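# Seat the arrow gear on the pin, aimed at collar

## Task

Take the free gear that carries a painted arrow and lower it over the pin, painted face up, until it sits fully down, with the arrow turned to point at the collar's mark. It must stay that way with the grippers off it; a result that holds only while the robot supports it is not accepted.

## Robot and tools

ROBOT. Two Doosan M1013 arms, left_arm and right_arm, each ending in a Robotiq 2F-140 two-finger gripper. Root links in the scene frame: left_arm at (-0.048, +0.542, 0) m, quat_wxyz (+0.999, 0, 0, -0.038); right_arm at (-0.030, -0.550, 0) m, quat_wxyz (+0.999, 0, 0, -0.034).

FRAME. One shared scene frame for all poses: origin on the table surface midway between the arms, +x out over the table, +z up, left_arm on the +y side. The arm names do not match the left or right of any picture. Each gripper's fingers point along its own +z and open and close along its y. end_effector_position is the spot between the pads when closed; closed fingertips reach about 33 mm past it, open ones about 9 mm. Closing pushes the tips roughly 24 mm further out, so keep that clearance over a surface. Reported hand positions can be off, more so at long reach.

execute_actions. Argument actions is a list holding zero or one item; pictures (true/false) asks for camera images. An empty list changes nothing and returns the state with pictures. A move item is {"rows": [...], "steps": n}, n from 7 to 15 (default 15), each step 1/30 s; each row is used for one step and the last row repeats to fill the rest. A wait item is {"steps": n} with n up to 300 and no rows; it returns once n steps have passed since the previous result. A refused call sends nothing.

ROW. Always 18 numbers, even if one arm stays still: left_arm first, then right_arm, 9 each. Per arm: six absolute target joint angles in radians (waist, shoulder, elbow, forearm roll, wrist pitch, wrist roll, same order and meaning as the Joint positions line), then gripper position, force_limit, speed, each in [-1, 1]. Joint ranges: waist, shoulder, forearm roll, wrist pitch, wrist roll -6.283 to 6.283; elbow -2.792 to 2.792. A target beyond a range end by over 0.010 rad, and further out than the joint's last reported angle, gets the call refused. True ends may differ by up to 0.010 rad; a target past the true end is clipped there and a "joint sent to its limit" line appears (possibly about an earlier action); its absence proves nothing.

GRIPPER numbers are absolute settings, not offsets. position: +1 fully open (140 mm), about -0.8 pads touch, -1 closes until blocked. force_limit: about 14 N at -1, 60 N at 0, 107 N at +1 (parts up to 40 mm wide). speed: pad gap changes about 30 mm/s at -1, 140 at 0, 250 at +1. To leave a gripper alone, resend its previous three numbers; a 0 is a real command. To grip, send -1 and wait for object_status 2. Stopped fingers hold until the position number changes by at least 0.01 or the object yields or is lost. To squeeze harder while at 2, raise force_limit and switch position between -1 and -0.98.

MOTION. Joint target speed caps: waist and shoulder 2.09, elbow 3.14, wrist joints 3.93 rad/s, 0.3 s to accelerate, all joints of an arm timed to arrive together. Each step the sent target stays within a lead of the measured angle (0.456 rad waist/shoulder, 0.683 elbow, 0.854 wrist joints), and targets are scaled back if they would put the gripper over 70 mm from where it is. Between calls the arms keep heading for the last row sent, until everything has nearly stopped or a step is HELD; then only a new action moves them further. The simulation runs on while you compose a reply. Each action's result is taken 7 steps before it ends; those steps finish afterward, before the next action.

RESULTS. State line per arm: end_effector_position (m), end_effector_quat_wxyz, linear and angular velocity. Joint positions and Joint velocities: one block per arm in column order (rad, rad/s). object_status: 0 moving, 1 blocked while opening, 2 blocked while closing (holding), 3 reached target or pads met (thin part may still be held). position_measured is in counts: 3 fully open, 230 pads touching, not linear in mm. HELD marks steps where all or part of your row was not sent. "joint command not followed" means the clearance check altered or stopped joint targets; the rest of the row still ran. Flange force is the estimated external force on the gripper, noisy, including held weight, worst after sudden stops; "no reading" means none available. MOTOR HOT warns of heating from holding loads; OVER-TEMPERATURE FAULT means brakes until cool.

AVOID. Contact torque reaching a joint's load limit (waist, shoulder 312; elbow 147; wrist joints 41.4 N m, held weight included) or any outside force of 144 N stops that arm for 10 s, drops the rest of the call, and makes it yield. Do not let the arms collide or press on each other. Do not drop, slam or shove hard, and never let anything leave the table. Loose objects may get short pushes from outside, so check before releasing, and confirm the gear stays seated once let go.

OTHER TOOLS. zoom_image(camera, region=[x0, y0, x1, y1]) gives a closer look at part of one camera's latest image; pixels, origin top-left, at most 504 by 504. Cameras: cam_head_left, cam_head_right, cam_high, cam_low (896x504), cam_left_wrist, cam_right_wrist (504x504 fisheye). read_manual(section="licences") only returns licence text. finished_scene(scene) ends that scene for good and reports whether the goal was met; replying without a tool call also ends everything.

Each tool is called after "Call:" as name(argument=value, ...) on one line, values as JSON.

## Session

Call:
execute_actions(actions=[])

Scene clock: 0.00 s of 4200.00 s.
left_arm: end_effector_position=(+0.6008, +0.4933, +0.3218) position_measured=3 object_status=3 end_effector_quat_wxyz=(+0.000, +0.999, -0.038, +0.000) end_effector_velocity=(+0.000, +0.001, +0.001) end_effector_angular_velocity=(+0.002, -0.000, +0.000) | right_arm: end_effector_position=(+0.3509, +0.3094, +0.2200) position_measured=3 object_status=3 end_effector_quat_wxyz=(-0.032, +0.081, +0.980, -0.181) end_effector_velocity=(-0.001, -0.000, -0.001) end_effector_angular_velocity=(-0.002, +0.001, +0.001)
Joint positions: left_arm=[-0.052  0.164  1.604 -0.     1.373  1.518] | right_arm=[ 1.207  0.936  0.617 -0.067  1.952 -0.28 ]
Joint velocities: left_arm=[ 0.001 -0.    -0.001  0.002  0.001  0.   ] | right_arm=[ 0.001  0.     0.001 -0.     0.001 -0.   ]
Flange force (N, the push that the arm receives, along the gripper's own x y z axes): no reading

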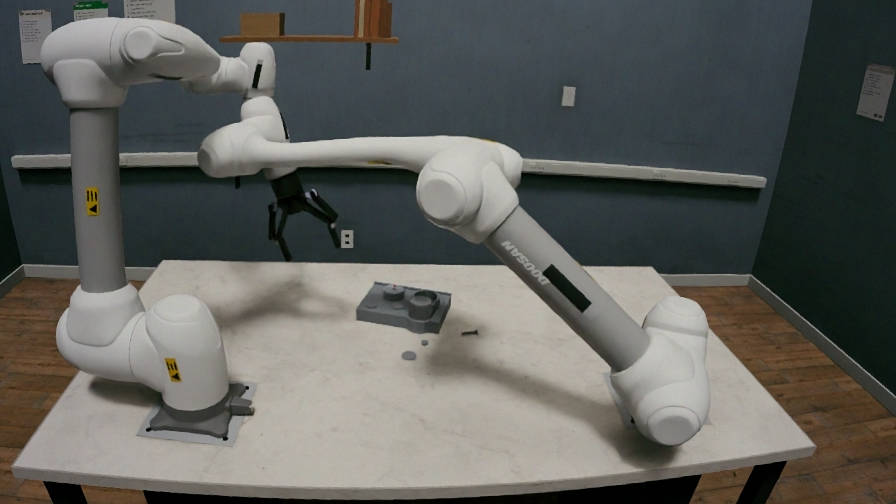

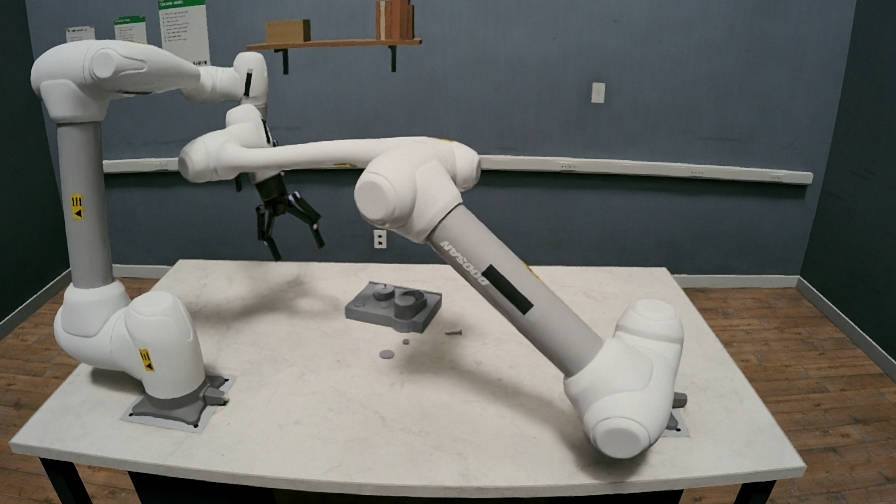

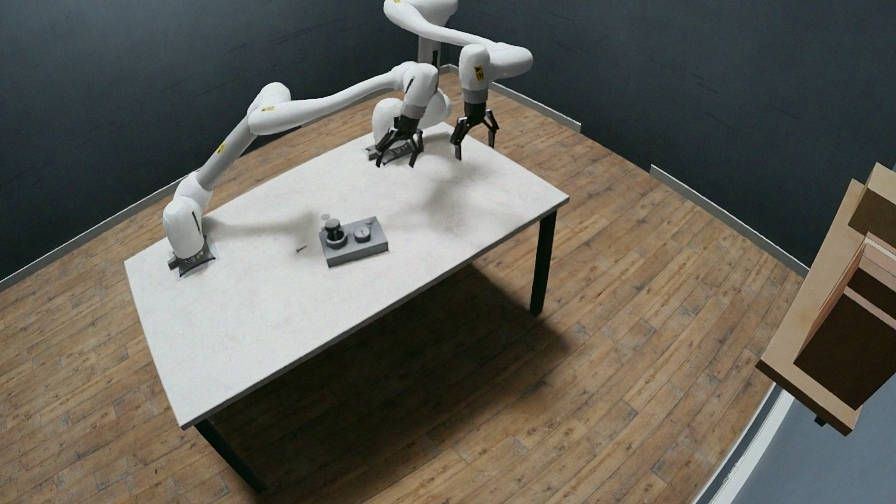

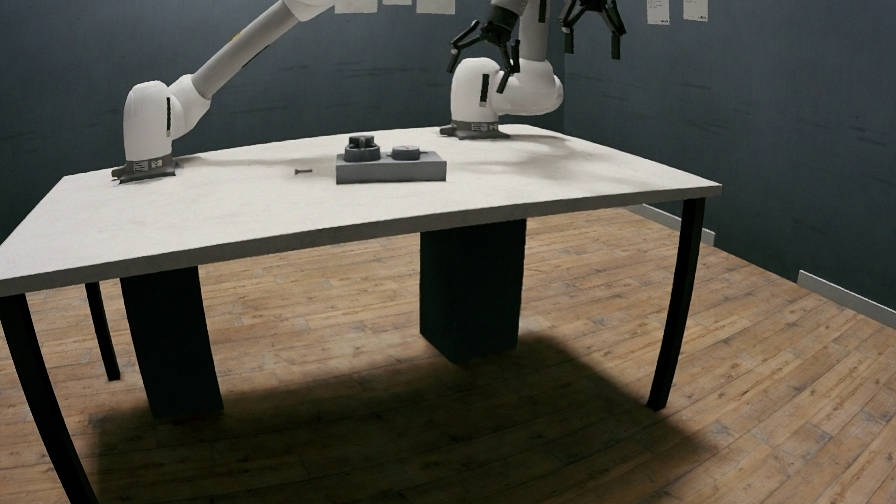

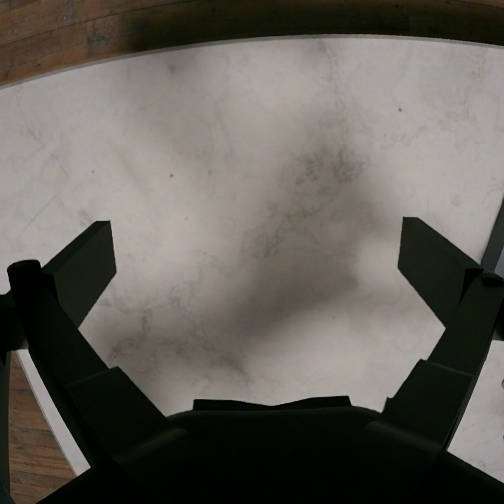

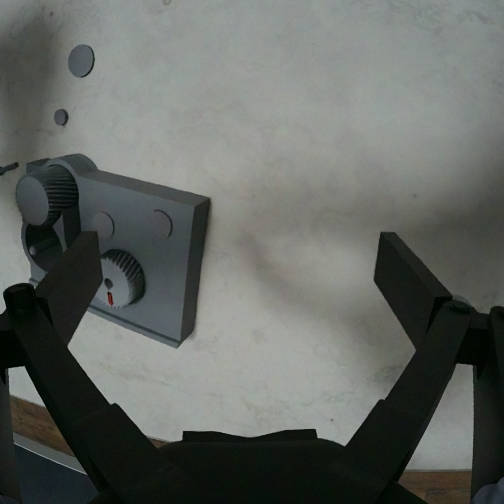

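Call:
execute_actions(actions=[{"rows":[[-0.052,0.164,1.604,0,1.373,1.518,0.3,0,0,1.2,-0.04,2.0,0,1.0,-1.571,1,0,0]],"steps":15}])

Call:
execute_actions(actions=[{"steps":18}])

Scene clock: 0.60 s of 4200.00 s.
left_arm: end_effector_position=(+0.6010, +0.4934, +0.3221) position_measured=52 object_status=0 end_effector_quat_wxyz=(+0.000, +0.999, -0.038, +0.000) end_effector_velocity=(+0.001, +0.000, -0.001) end_effector_angular_velocity=(-0.000, +0.000, +0.001) | right_arm: end_effector_position=(+0.3482, +0.3149, +0.2343) position_measured=3 object_status=3 end_effector_quat_wxyz=(-0.009, -0.103, +0.993, -0.053) end_effector_velocity=(-0.069, -0.036, +0.157) end_effector_angular_velocity=(+2.051, -0.378, +3.064)
Joint positions: left_arm=[-0.052  0.164  1.604 -0.     1.373  1.518] | right_arm=[ 1.204  0.744  0.905 -0.039  1.592 -0.641]
Joint velocities: left_arm=[ 0.001  0.001 -0.    -0.    -0.001 -0.   ] | right_arm=[-0.024 -1.612  2.411  0.212 -2.94  -3.006]
Flange force (N, the push that the arm receives, along the gripper's own x y z axes): left_arm=[2.9 4.2 2.3] | right_arm=[4.0 -10.1 -1.7]
Steps of this call (steps 1 to 10: nothing new was sent; steps 11 to 18: the first 8 steps of this action). Readings (joint positions | what the end effector reports):
11: left_arm=[-0.052 0.164 1.604 -0.000 1.373 1.518] | right_arm=[1.207 0.936 0.617 -0.067 1.952 -0.280] | left_arm position_measured=3 object_status=0 | right_arm position_measured=3 object_status=3
12: left_arm=[-0.052 0.164 1.604 -0.000 1.373 1.518] | right_arm=[1.207 0.932 0.624 -0.067 1.943 -0.289] | left_arm position_measured=7 object_status=0 | right_arm position_measured=3 object_status=3
14: left_arm=[-0.052 0.164 1.604 -0.000 1.373 1.518] | right_arm=[1.207 0.900 0.671 -0.062 1.884 -0.348] | left_arm position_measured=22 object_status=0 | right_arm position_measured=3 object_status=3
18: the state above

Scene clock: 1.20 s of 4200.00 s.
left_arm: end_effector_position=(+0.6010, +0.4934, +0.3221) position_measured=91 object_status=3 end_effector_quat_wxyz=(+0.000, +0.999, -0.038, +0.000) end_effector_velocity=(+0.000, +0.001, -0.000) end_effector_angular_velocity=(+0.000, +0.000, +0.002) | right_arm: end_effector_position=(+0.2315, +0.0847, +0.2580) position_measured=3 object_status=3 end_effector_quat_wxyz=(+0.068, -0.460, +0.884, +0.048) end_effector_velocity=(-0.220, -0.458, -0.049) end_effector_angular_velocity=(+0.011, -0.103, +0.661)
Joint positions: left_arm=[-0.052  0.164  1.604  0.     1.373  1.518] | right_arm=[ 1.201  0.163  1.732 -0.007  1.079 -1.394]
Joint velocities: left_arm=[ 0.002  0.    -0.     0.     0.     0.   ] | right_arm=[-0.004 -0.789  1.038  0.025 -0.307 -0.681]
Flange force (N, the push that the arm receives, along the gripper's own x y z axes): left_arm=[3.2 4.6 1.8] | right_arm=[-3.7 0.7 -3.0]
Kept back: nothing.
Steps of this call (steps 1 to 7: the last 7 steps of your previous action; steps 8 to 18: the robot went on to your last target). Readings (joint positions | what the end effector reports):
1: left_arm=[-0.052 0.164 1.604 -0.000 1.373 1.518] | right_arm=[1.203 0.687 0.990 -0.033 1.495 -0.746] | left_arm position_measured=60 object_status=0 | right_arm position_measured=3 object_status=3
2: left_arm=[-0.052 0.164 1.604 -0.000 1.373 1.518] | right_arm=[1.203 0.634 1.068 -0.027 1.409 -0.844] | left_arm position_measured=67 object_status=0 | right_arm position_measured=3 object_status=3
4: left_arm=[-0.052 0.164 1.604 -0.000 1.373 1.518] | right_arm=[1.202 0.552 1.192 -0.021 1.281 -0.998] | left_arm position_measured=82 object_status=0 | right_arm position_measured=3 object_status=3
8: left_arm=[-0.052 0.164 1.604 -0.000 1.373 1.518] | right_arm=[1.202 0.436 1.366 -0.015 1.188 -1.153] | left_arm position_measured=91 object_status=0 | right_arm position_measured=3 object_status=3
18: the state above

Call:
execute_actions(actions=[{"rows":[[-0.7178,0.2769,1.7907,0,1.074,2.697,0.3,0,0,1.016,-0.04,2.559,0,-0.25,-1.571,1,0,0]],"steps":15}])

Call:
execute_actions(actions=[{"steps":32}], pictures=true)

Scene clock: 1.90 s of 4200.00 s.
left_arm: end_effector_position=(+0.5963, +0.4046, +0.2743) position_measured=91 object_status=3 end_effector_quat_wxyz=(-0.000, +0.973, -0.230, +0.000) end_effector_velocity=(-0.076, -0.475, -0.224) end_effector_angular_velocity=(+0.003, +0.008, -2.080) | right_arm: end_effector_position=(+0.2003, -0.0555, +0.1521) position_measured=3 object_status=3 end_effector_quat_wxyz=(+0.130, -0.505, +0.850, +0.077) end_effector_velocity=(+0.172, -0.078, -0.392) end_effector_angular_velocity=(+0.880, -0.479, -0.346)
Joint positions: left_arm=[-0.187  0.195  1.655  0.     1.291  1.771] | right_arm=[ 1.14  -0.04   2.183  0.     0.696 -1.571]
Joint velocities: left_arm=[-0.727  0.144  0.241 -0.    -0.376  1.352] | right_arm=[-0.345 -0.     1.045  0.    -2.047 -0.   ]
Flange force (N, the push that the arm receives, along the gripper's own x y z axes): left_arm=[1.8 5.2 0.7] | right_arm=[0.8 -1.7 -4.7]
Steps of this call (steps 1 to 13: the robot went on to your last target; steps 14 to 21: the first 8 steps of this action). Readings (joint positions | what the end effector reports):
14: left_arm=[-0.052 0.164 1.604 0.000 1.373 1.518] | right_arm=[1.200 -0.040 2.000 0.000 0.999 -1.571] | left_arm position_measured=91 object_status=3 | right_arm position_measured=3 object_status=3
15: left_arm=[-0.057 0.165 1.605 0.000 1.370 1.527] | right_arm=[1.198 -0.040 2.005 0.000 0.991 -1.571] | left_arm position_measured=91 object_status=3 | right_arm position_measured=3 object_status=3
17: left_arm=[-0.088 0.173 1.618 0.000 1.349 1.586] | right_arm=[1.185 -0.040 2.044 0.000 0.932 -1.571] | left_arm position_measured=91 object_status=3 | right_arm position_measured=3 object_status=3
21: the state above

Scene clock: 2.97 s of 4200.00 s.
left_arm: end_effector_position=(+0.4402, +0.0950, +0.1500) position_measured=91 object_status=3 end_effector_quat_wxyz=(-0.000, -0.573, +0.819, -0.000) end_effector_velocity=(-0.000, +0.000, -0.000) end_effector_angular_velocity=(+0.002, -0.002, -0.002) | right_arm: end_effector_position=(+0.2663, -0.0786, +0.1041) position_measured=3 object_status=3 end_effector_quat_wxyz=(+0.376, -0.414, +0.806, +0.193) end_effector_velocity=(+0.000, +0.000, +0.000) end_effector_angular_velocity=(+0.001, -0.001, +0.000)
Joint positions: left_arm=[-0.718  0.277  1.791 -0.     1.074  2.697] | right_arm=[ 1.016 -0.04   2.559 -0.    -0.25  -1.571]
Joint velocities: left_arm=[-0.001 -0.     0.001  0.003 -0.    -0.   ] | right_arm=[ 0.    -0.     0.     0.    -0.002  0.   ]
Flange force (N, the push that the arm receives, along the gripper's own x y z axes): left_arm=[5.6 -0.8 2.0] | right_arm=no reading
Kept back: nothing.
Steps of this call (steps 1 to 7: the last 7 steps of your previous action; steps 8 to 32: the robot went on to your last target). Readings (joint positions | what the end effector reports):
1: left_arm=[-0.212 0.200 1.663 0.000 1.279 1.817] | right_arm=[1.128 -0.040 2.219 0.000 0.622 -1.571] | left_arm position_measured=91 object_status=3 | right_arm position_measured=3 object_status=3
2: left_arm=[-0.236 0.204 1.670 0.000 1.267 1.864] | right_arm=[1.115 -0.040 2.257 0.000 0.537 -1.571] | left_arm position_measured=91 object_status=3 | right_arm position_measured=3 object_status=3
4: left_arm=[-0.286 0.212 1.684 0.000 1.245 1.957] | right_arm=[1.086 -0.040 2.345 0.000 0.326 -1.571] | left_arm position_measured=91 object_status=3 | right_arm position_measured=3 object_status=3
8: left_arm=[-0.388 0.228 1.709 0.000 1.205 2.131] | right_arm=[1.038 -0.040 2.493 0.000 -0.071 -1.571] | left_arm position_measured=91 object_status=3 | right_arm position_measured=3 object_status=3
32: the state above

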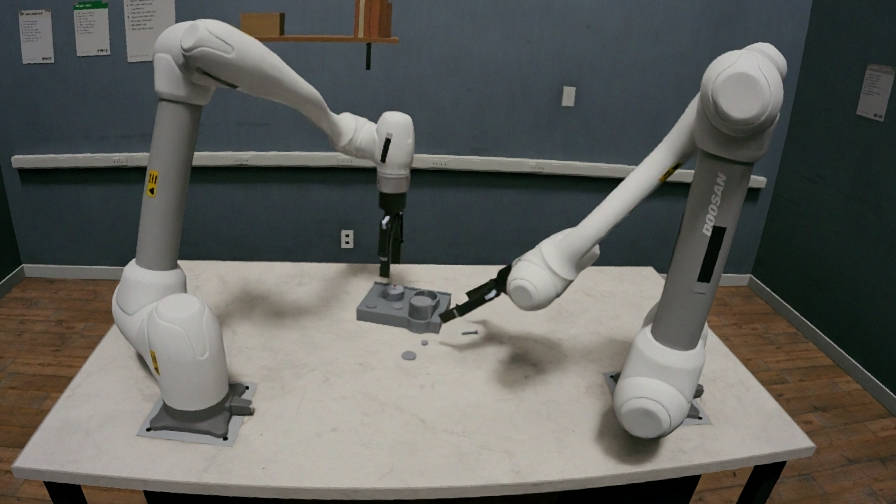

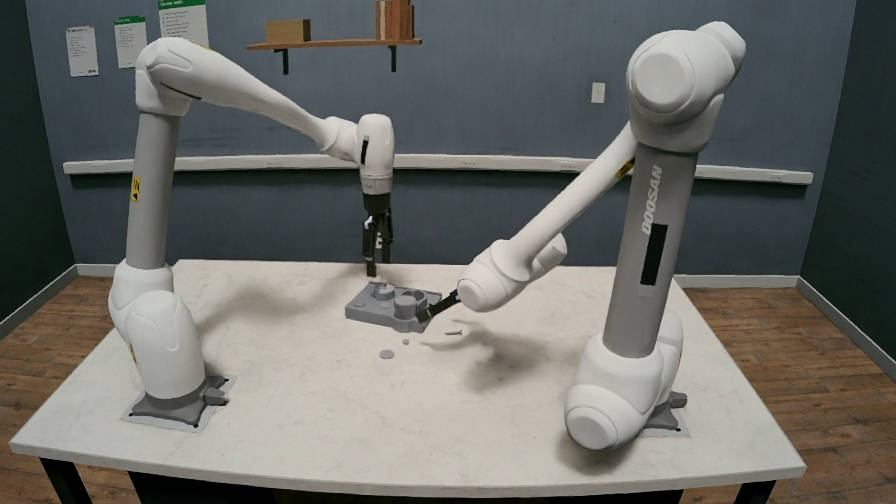

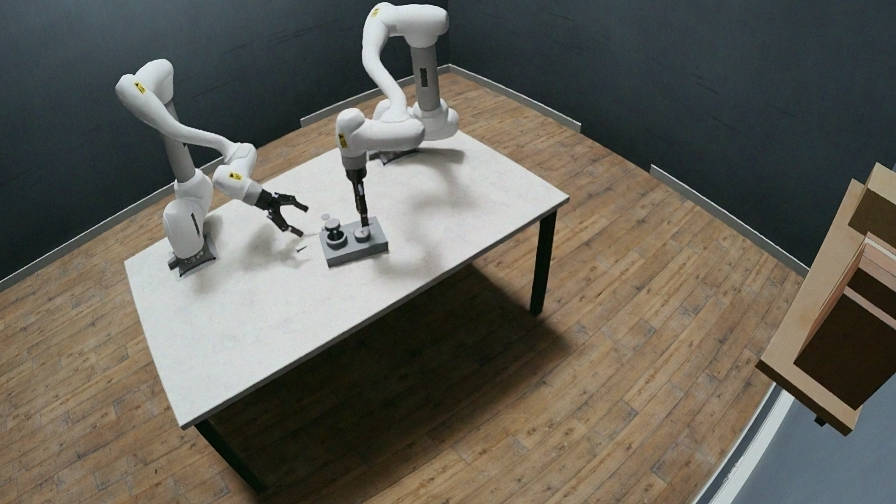

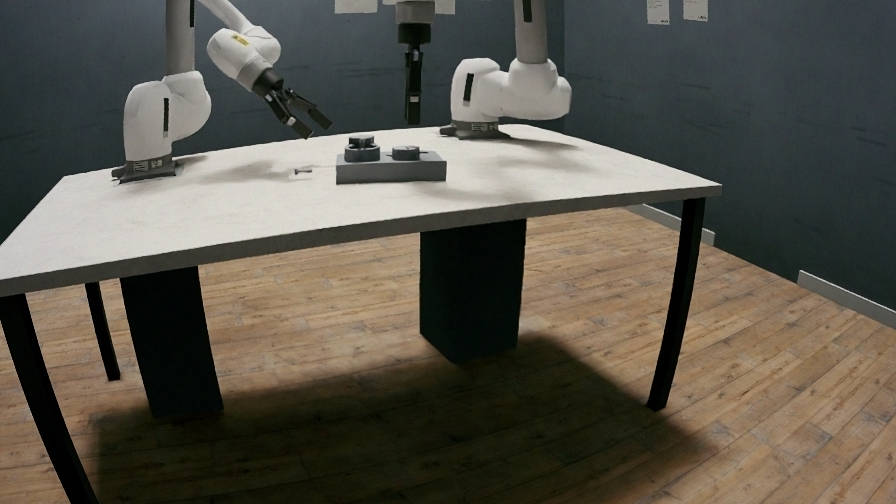

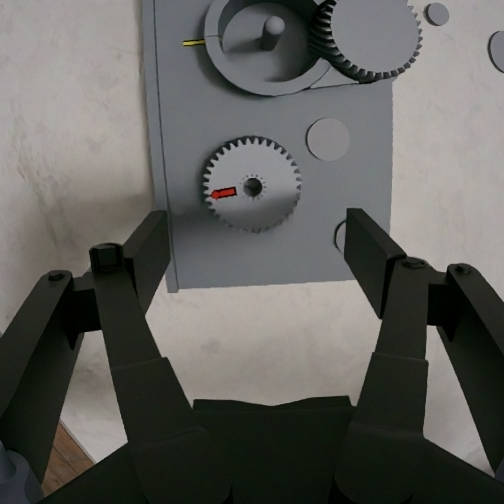

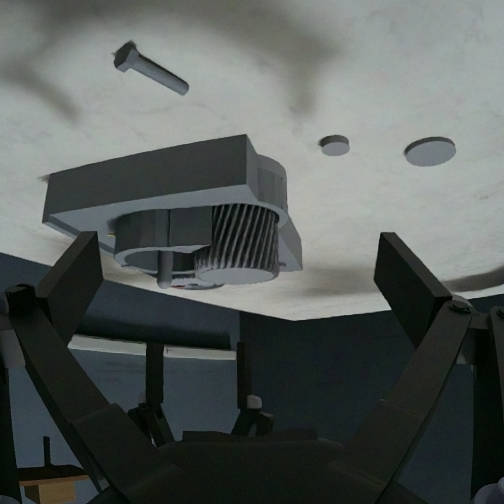

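Call:
zoom_image(camera="cam_right_wrist", region=[185,190,290,295])

Call:
zoom_image(camera="cam_right_wrist", region=[125,130,305,300])

Region (185, 190, 290, 295) of cam_right_wrist's 504x504 image, scaled by 4.800, with more detail than that image has.

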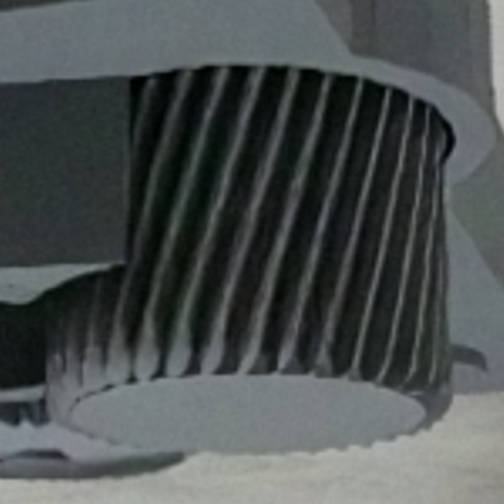

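Region (125, 130, 305, 300) of cam_right_wrist's 504x504 image, scaled by 2.800, with more detail than that image has.

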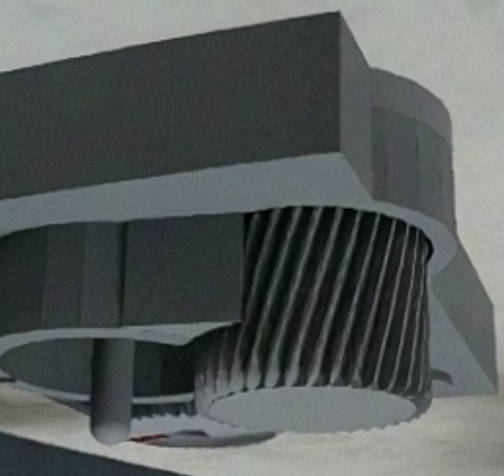

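Call:
execute_actions(actions=[{"rows":[[-0.7309,0.2869,1.777,0,1.0777,0.485,0.3,0,0,1.016,-0.04,2.559,0,-0.25,-1.571,1,0,0]],"steps":15}])

Call:
execute_actions(actions=[{"steps":12}])

Call:
execute_actions(actions=[{"rows":[[-0.7309,0.34,1.8328,0,0.9688,0.485,0.3,0,0,1.016,-0.04,2.559,0,-0.25,-1.571,1,0,0]],"steps":15}])

Call:
execute_actions(actions=[{"steps":7}], pictures=true)

Scene clock: 4.23 s of 4200.00 s.
left_arm: end_effector_position=(+0.4399, +0.0904, +0.1499) position_measured=91 object_status=3 end_effector_quat_wxyz=(+0.000, +0.709, -0.705, +0.000) end_effector_velocity=(-0.004, -0.038, +0.000) end_effector_angular_velocity=(+0.000, +0.002, +2.961) | right_arm: end_effector_position=(+0.2663, -0.0786, +0.1041) position_measured=3 object_status=3 end_effector_quat_wxyz=(+0.376, -0.414, +0.806, +0.193) end_effector_velocity=(-0.000, -0.001, -0.000) end_effector_angular_velocity=(-0.000, +0.000, -0.001)
Joint positions: left_arm=[-0.723  0.281  1.785 -0.     1.075  2.336] | right_arm=[ 1.016 -0.04   2.559 -0.    -0.25  -1.571]
Joint velocities: left_arm=[-0.044  0.034 -0.046 -0.001  0.014 -3.004] | right_arm=[-0.    -0.     0.001  0.    -0.     0.   ]
Flange force (N, the push that the arm receives, along the gripper's own x y z axes): left_arm=[7.7 0.2 3.9] | right_arm=no reading
Steps of this call (steps 1 to 15: the robot went on to your last target; steps 16 to 30: nothing new was sent; steps 31 to 38: the first 8 steps of this action). Readings (joint positions | what the end effector reports):
31: left_arm=[-0.718 0.277 1.791 -0.000 1.074 2.697] | right_arm=[1.016 -0.040 2.559 0.000 -0.250 -1.571] | left_arm position_measured=91 object_status=3 | right_arm position_measured=3 object_status=3
32: left_arm=[-0.718 0.277 1.791 -0.000 1.074 2.688] | right_arm=[1.016 -0.040 2.559 -0.000 -0.250 -1.571] | left_arm position_measured=91 object_status=3 | right_arm position_measured=3 object_status=3
34: left_arm=[-0.718 0.278 1.790 -0.000 1.074 2.628] | right_arm=[1.016 -0.040 2.559 -0.000 -0.250 -1.571] | left_arm position_measured=91 object_status=3 | right_arm position_measured=3 object_status=3
38: the state above

Scene clock: 4.63 s of 4200.00 s.
left_arm: end_effector_position=(+0.4392, +0.0841, +0.1500) position_measured=91 object_status=3 end_effector_quat_wxyz=(-0.000, +0.999, -0.043, -0.000) end_effector_velocity=(-0.001, -0.005, +0.001) end_effector_angular_velocity=(+0.000, +0.001, +3.011) | right_arm: end_effector_position=(+0.2663, -0.0786, +0.1041) position_measured=3 object_status=3 end_effector_quat_wxyz=(+0.376, -0.414, +0.806, +0.193) end_effector_velocity=(-0.000, -0.001, -0.000) end_effector_angular_velocity=(-0.001, +0.001, -0.001)
Joint positions: left_arm=[-0.73   0.287  1.777 -0.     1.078  0.851] | right_arm=[ 1.016 -0.04   2.559 -0.    -0.25  -1.571]
Joint velocities: left_arm=[-0.006  0.004 -0.006 -0.     0.003 -3.017] | right_arm=[-0.001 -0.     0.001  0.     0.001  0.   ]
Flange force (N, the push that the arm receives, along the gripper's own x y z axes): left_arm=[2.3 9.5 3.7] | right_arm=no reading
Kept back: nothing.
Steps of this call (steps 1 to 7: the last 7 steps of your previous action; steps 8 to 12: the robot went on to your last target). Readings (joint positions | what the end effector reports):
1: left_arm=[-0.724 0.282 1.784 -0.000 1.076 2.227] | right_arm=[1.016 -0.040 2.559 -0.000 -0.250 -1.571] | left_arm position_measured=91 object_status=3 | right_arm position_measured=3 object_status=3
2: left_arm=[-0.726 0.283 1.782 -0.000 1.076 2.103] | right_arm=[1.016 -0.040 2.559 -0.000 -0.250 -1.571] | left_arm position_measured=91 object_status=3 | right_arm position_measured=3 object_status=3
4: left_arm=[-0.728 0.284 1.780 -0.000 1.077 1.847] | right_arm=[1.016 -0.040 2.559 -0.000 -0.250 -1.571] | left_arm position_measured=91 object_status=3 | right_arm position_measured=3 object_status=3
8: left_arm=[-0.730 0.286 1.778 -0.000 1.077 1.337] | right_arm=[1.016 -0.040 2.559 -0.000 -0.250 -1.571] | left_arm position_measured=91 object_status=3 | right_arm position_measured=3 object_status=3
12: the state above

Scene clock: 4.90 s of 4200.00 s.
left_arm: end_effector_position=(+0.4386, +0.0842, +0.0876) position_measured=91 object_status=3 end_effector_quat_wxyz=(-0.001, +0.990, +0.139, -0.000) end_effector_velocity=(+0.009, -0.008, +0.001) end_effector_angular_velocity=(-0.028, -0.026, +0.018) | right_arm: end_effector_position=(+0.2663, -0.0786, +0.1041) position_measured=3 object_status=3 end_effector_quat_wxyz=(+0.376, -0.414, +0.806, +0.193) end_effector_velocity=(-0.000, +0.000, +0.000) end_effector_angular_velocity=(+0.001, -0.000, +0.001)
Joint positions: left_arm=[-0.731  0.34   1.833  0.     0.97   0.486] | right_arm=[ 1.016 -0.04   2.559 -0.    -0.25  -1.571]
Joint velocities: left_arm=[ 0.001 -0.001 -0.     0.    -0.036 -0.017] | right_arm=[ 0.001 -0.     0.001  0.    -0.001 -0.   ]
Flange force (N, the push that the arm receives, along the gripper's own x y z axes): left_arm=[-4.6 2.7 -1.0] | right_arm=no reading
Steps of this call (steps 1 to 8: the first 8 steps of this action). Readings (joint positions | what the end effector reports):
1: left_arm=[-0.731 0.287 1.777 0.000 1.078 0.756] | right_arm=[1.016 -0.040 2.559 -0.000 -0.250 -1.571] | left_arm position_measured=91 object_status=3 | right_arm position_measured=3 object_status=3
2: left_arm=[-0.731 0.287 1.778 0.000 1.077 0.675] | right_arm=[1.016 -0.040 2.559 -0.000 -0.250 -1.571] | left_arm position_measured=91 object_status=3 | right_arm position_measured=3 object_status=3
4: left_arm=[-0.731 0.300 1.794 0.000 1.050 0.556] | right_arm=[1.016 -0.040 2.559 -0.000 -0.250 -1.571] | left_arm position_measured=91 object_status=3 | right_arm position_measured=3 object_status=3
8: the state above

Scene clock: 5.13 s of 4200.00 s.
left_arm: end_effector_position=(+0.4389, +0.0839, +0.0880) position_measured=91 object_status=3 end_effector_quat_wxyz=(-0.000, +0.990, +0.139, +0.000) end_effector_velocity=(+0.000, +0.000, -0.001) end_effector_angular_velocity=(+0.000, +0.000, +0.001) | right_arm: end_effector_position=(+0.2663, -0.0786, +0.1041) position_measured=3 object_status=3 end_effector_quat_wxyz=(+0.376, -0.414, +0.806, +0.193) end_effector_velocity=(+0.001, -0.000, +0.000) end_effector_angular_velocity=(+0.001, -0.000, -0.002)
Joint positions: left_arm=[-0.731  0.34   1.833  0.     0.969  0.485] | right_arm=[ 1.016 -0.04   2.559 -0.    -0.25  -1.571]
Joint velocities: left_arm=[ 0.001  0.001 -0.    -0.    -0.    -0.   ] | right_arm=[-0.002  0.     0.     0.    -0.001 -0.   ]
Flange force (N, the push that the arm receives, along the gripper's own x y z axes): left_arm=[-1.7 5.3 3.4] | right_arm=no reading
Kept back: nothing.
Steps of this call (steps 1 to 7: the last 7 steps of your previous action). Readings (joint positions | what the end effector reports):
1: left_arm=[-0.731 0.340 1.833 0.000 0.969 0.485] | right_arm=[1.016 -0.040 2.559 -0.000 -0.250 -1.571] | left_arm position_measured=91 object_status=3 | right_arm position_measured=3 object_status=3
2: left_arm=[-0.731 0.340 1.833 0.000 0.969 0.485] | right_arm=[1.016 -0.040 2.559 -0.000 -0.250 -1.571] | left_arm position_measured=91 object_status=3 | right_arm position_measured=3 object_status=3
4: left_arm=[-0.731 0.340 1.833 0.000 0.969 0.485] | right_arm=[1.016 -0.040 2.559 -0.000 -0.250 -1.571] | left_arm position_measured=91 object_status=3 | right_arm position_measured=3 object_status=3
7: the state above

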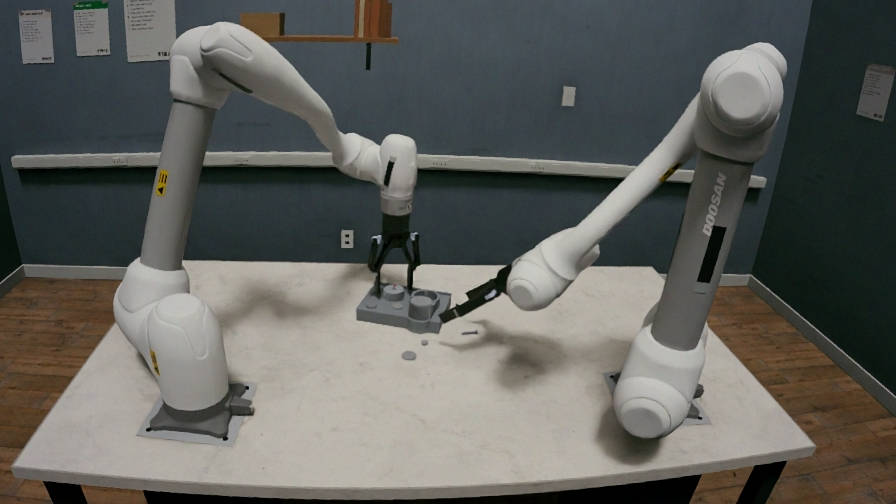

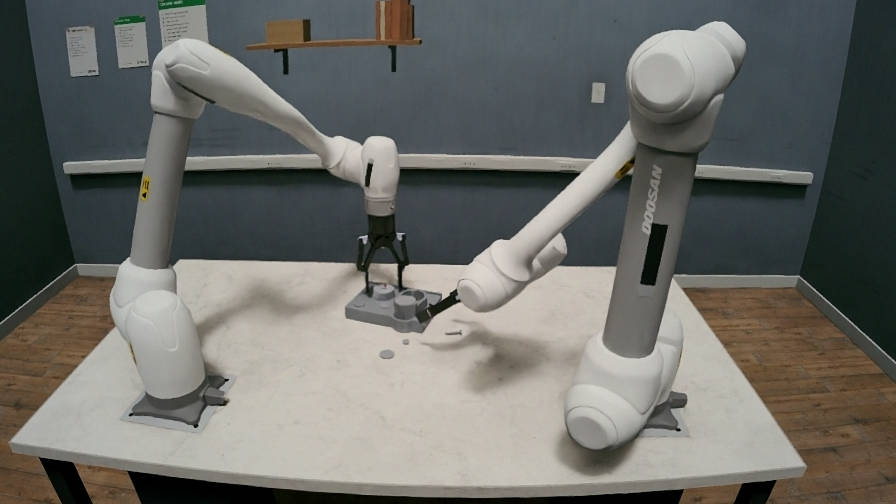

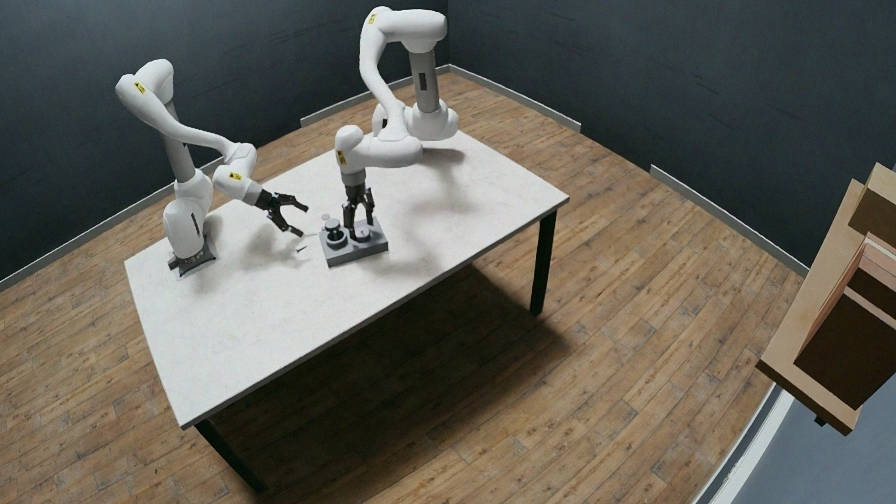

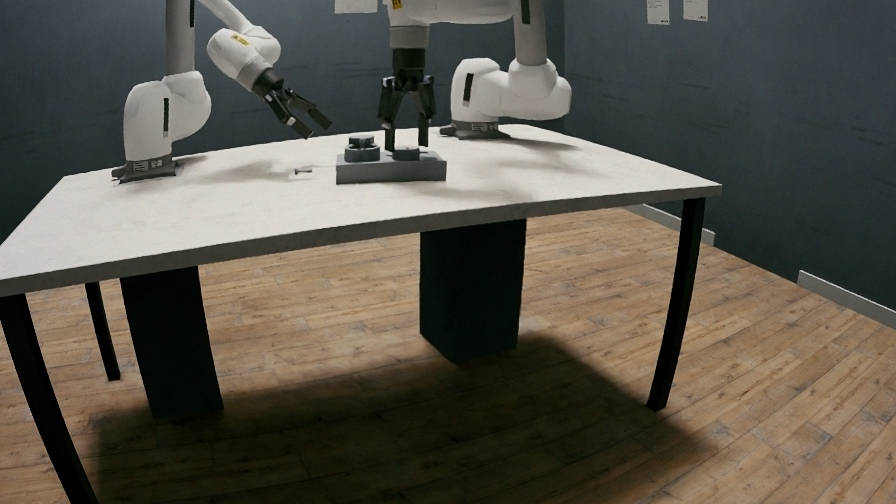

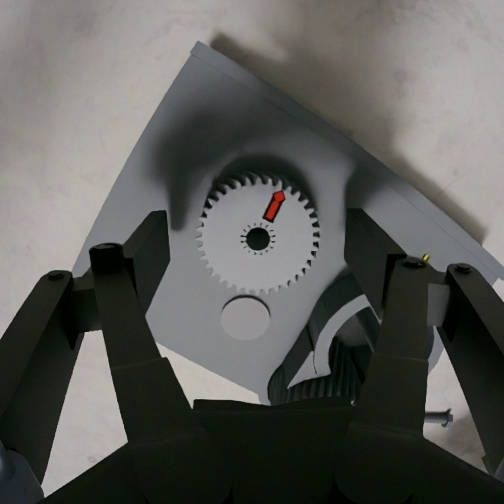

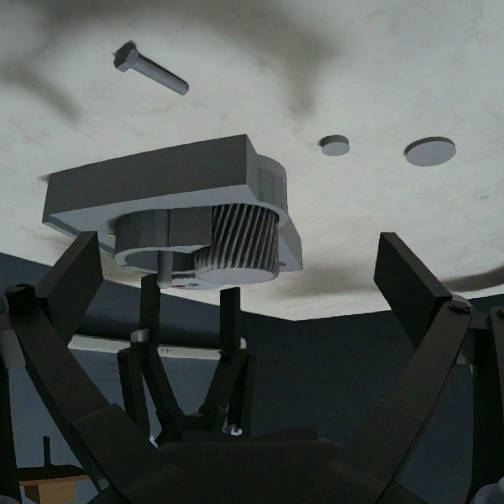

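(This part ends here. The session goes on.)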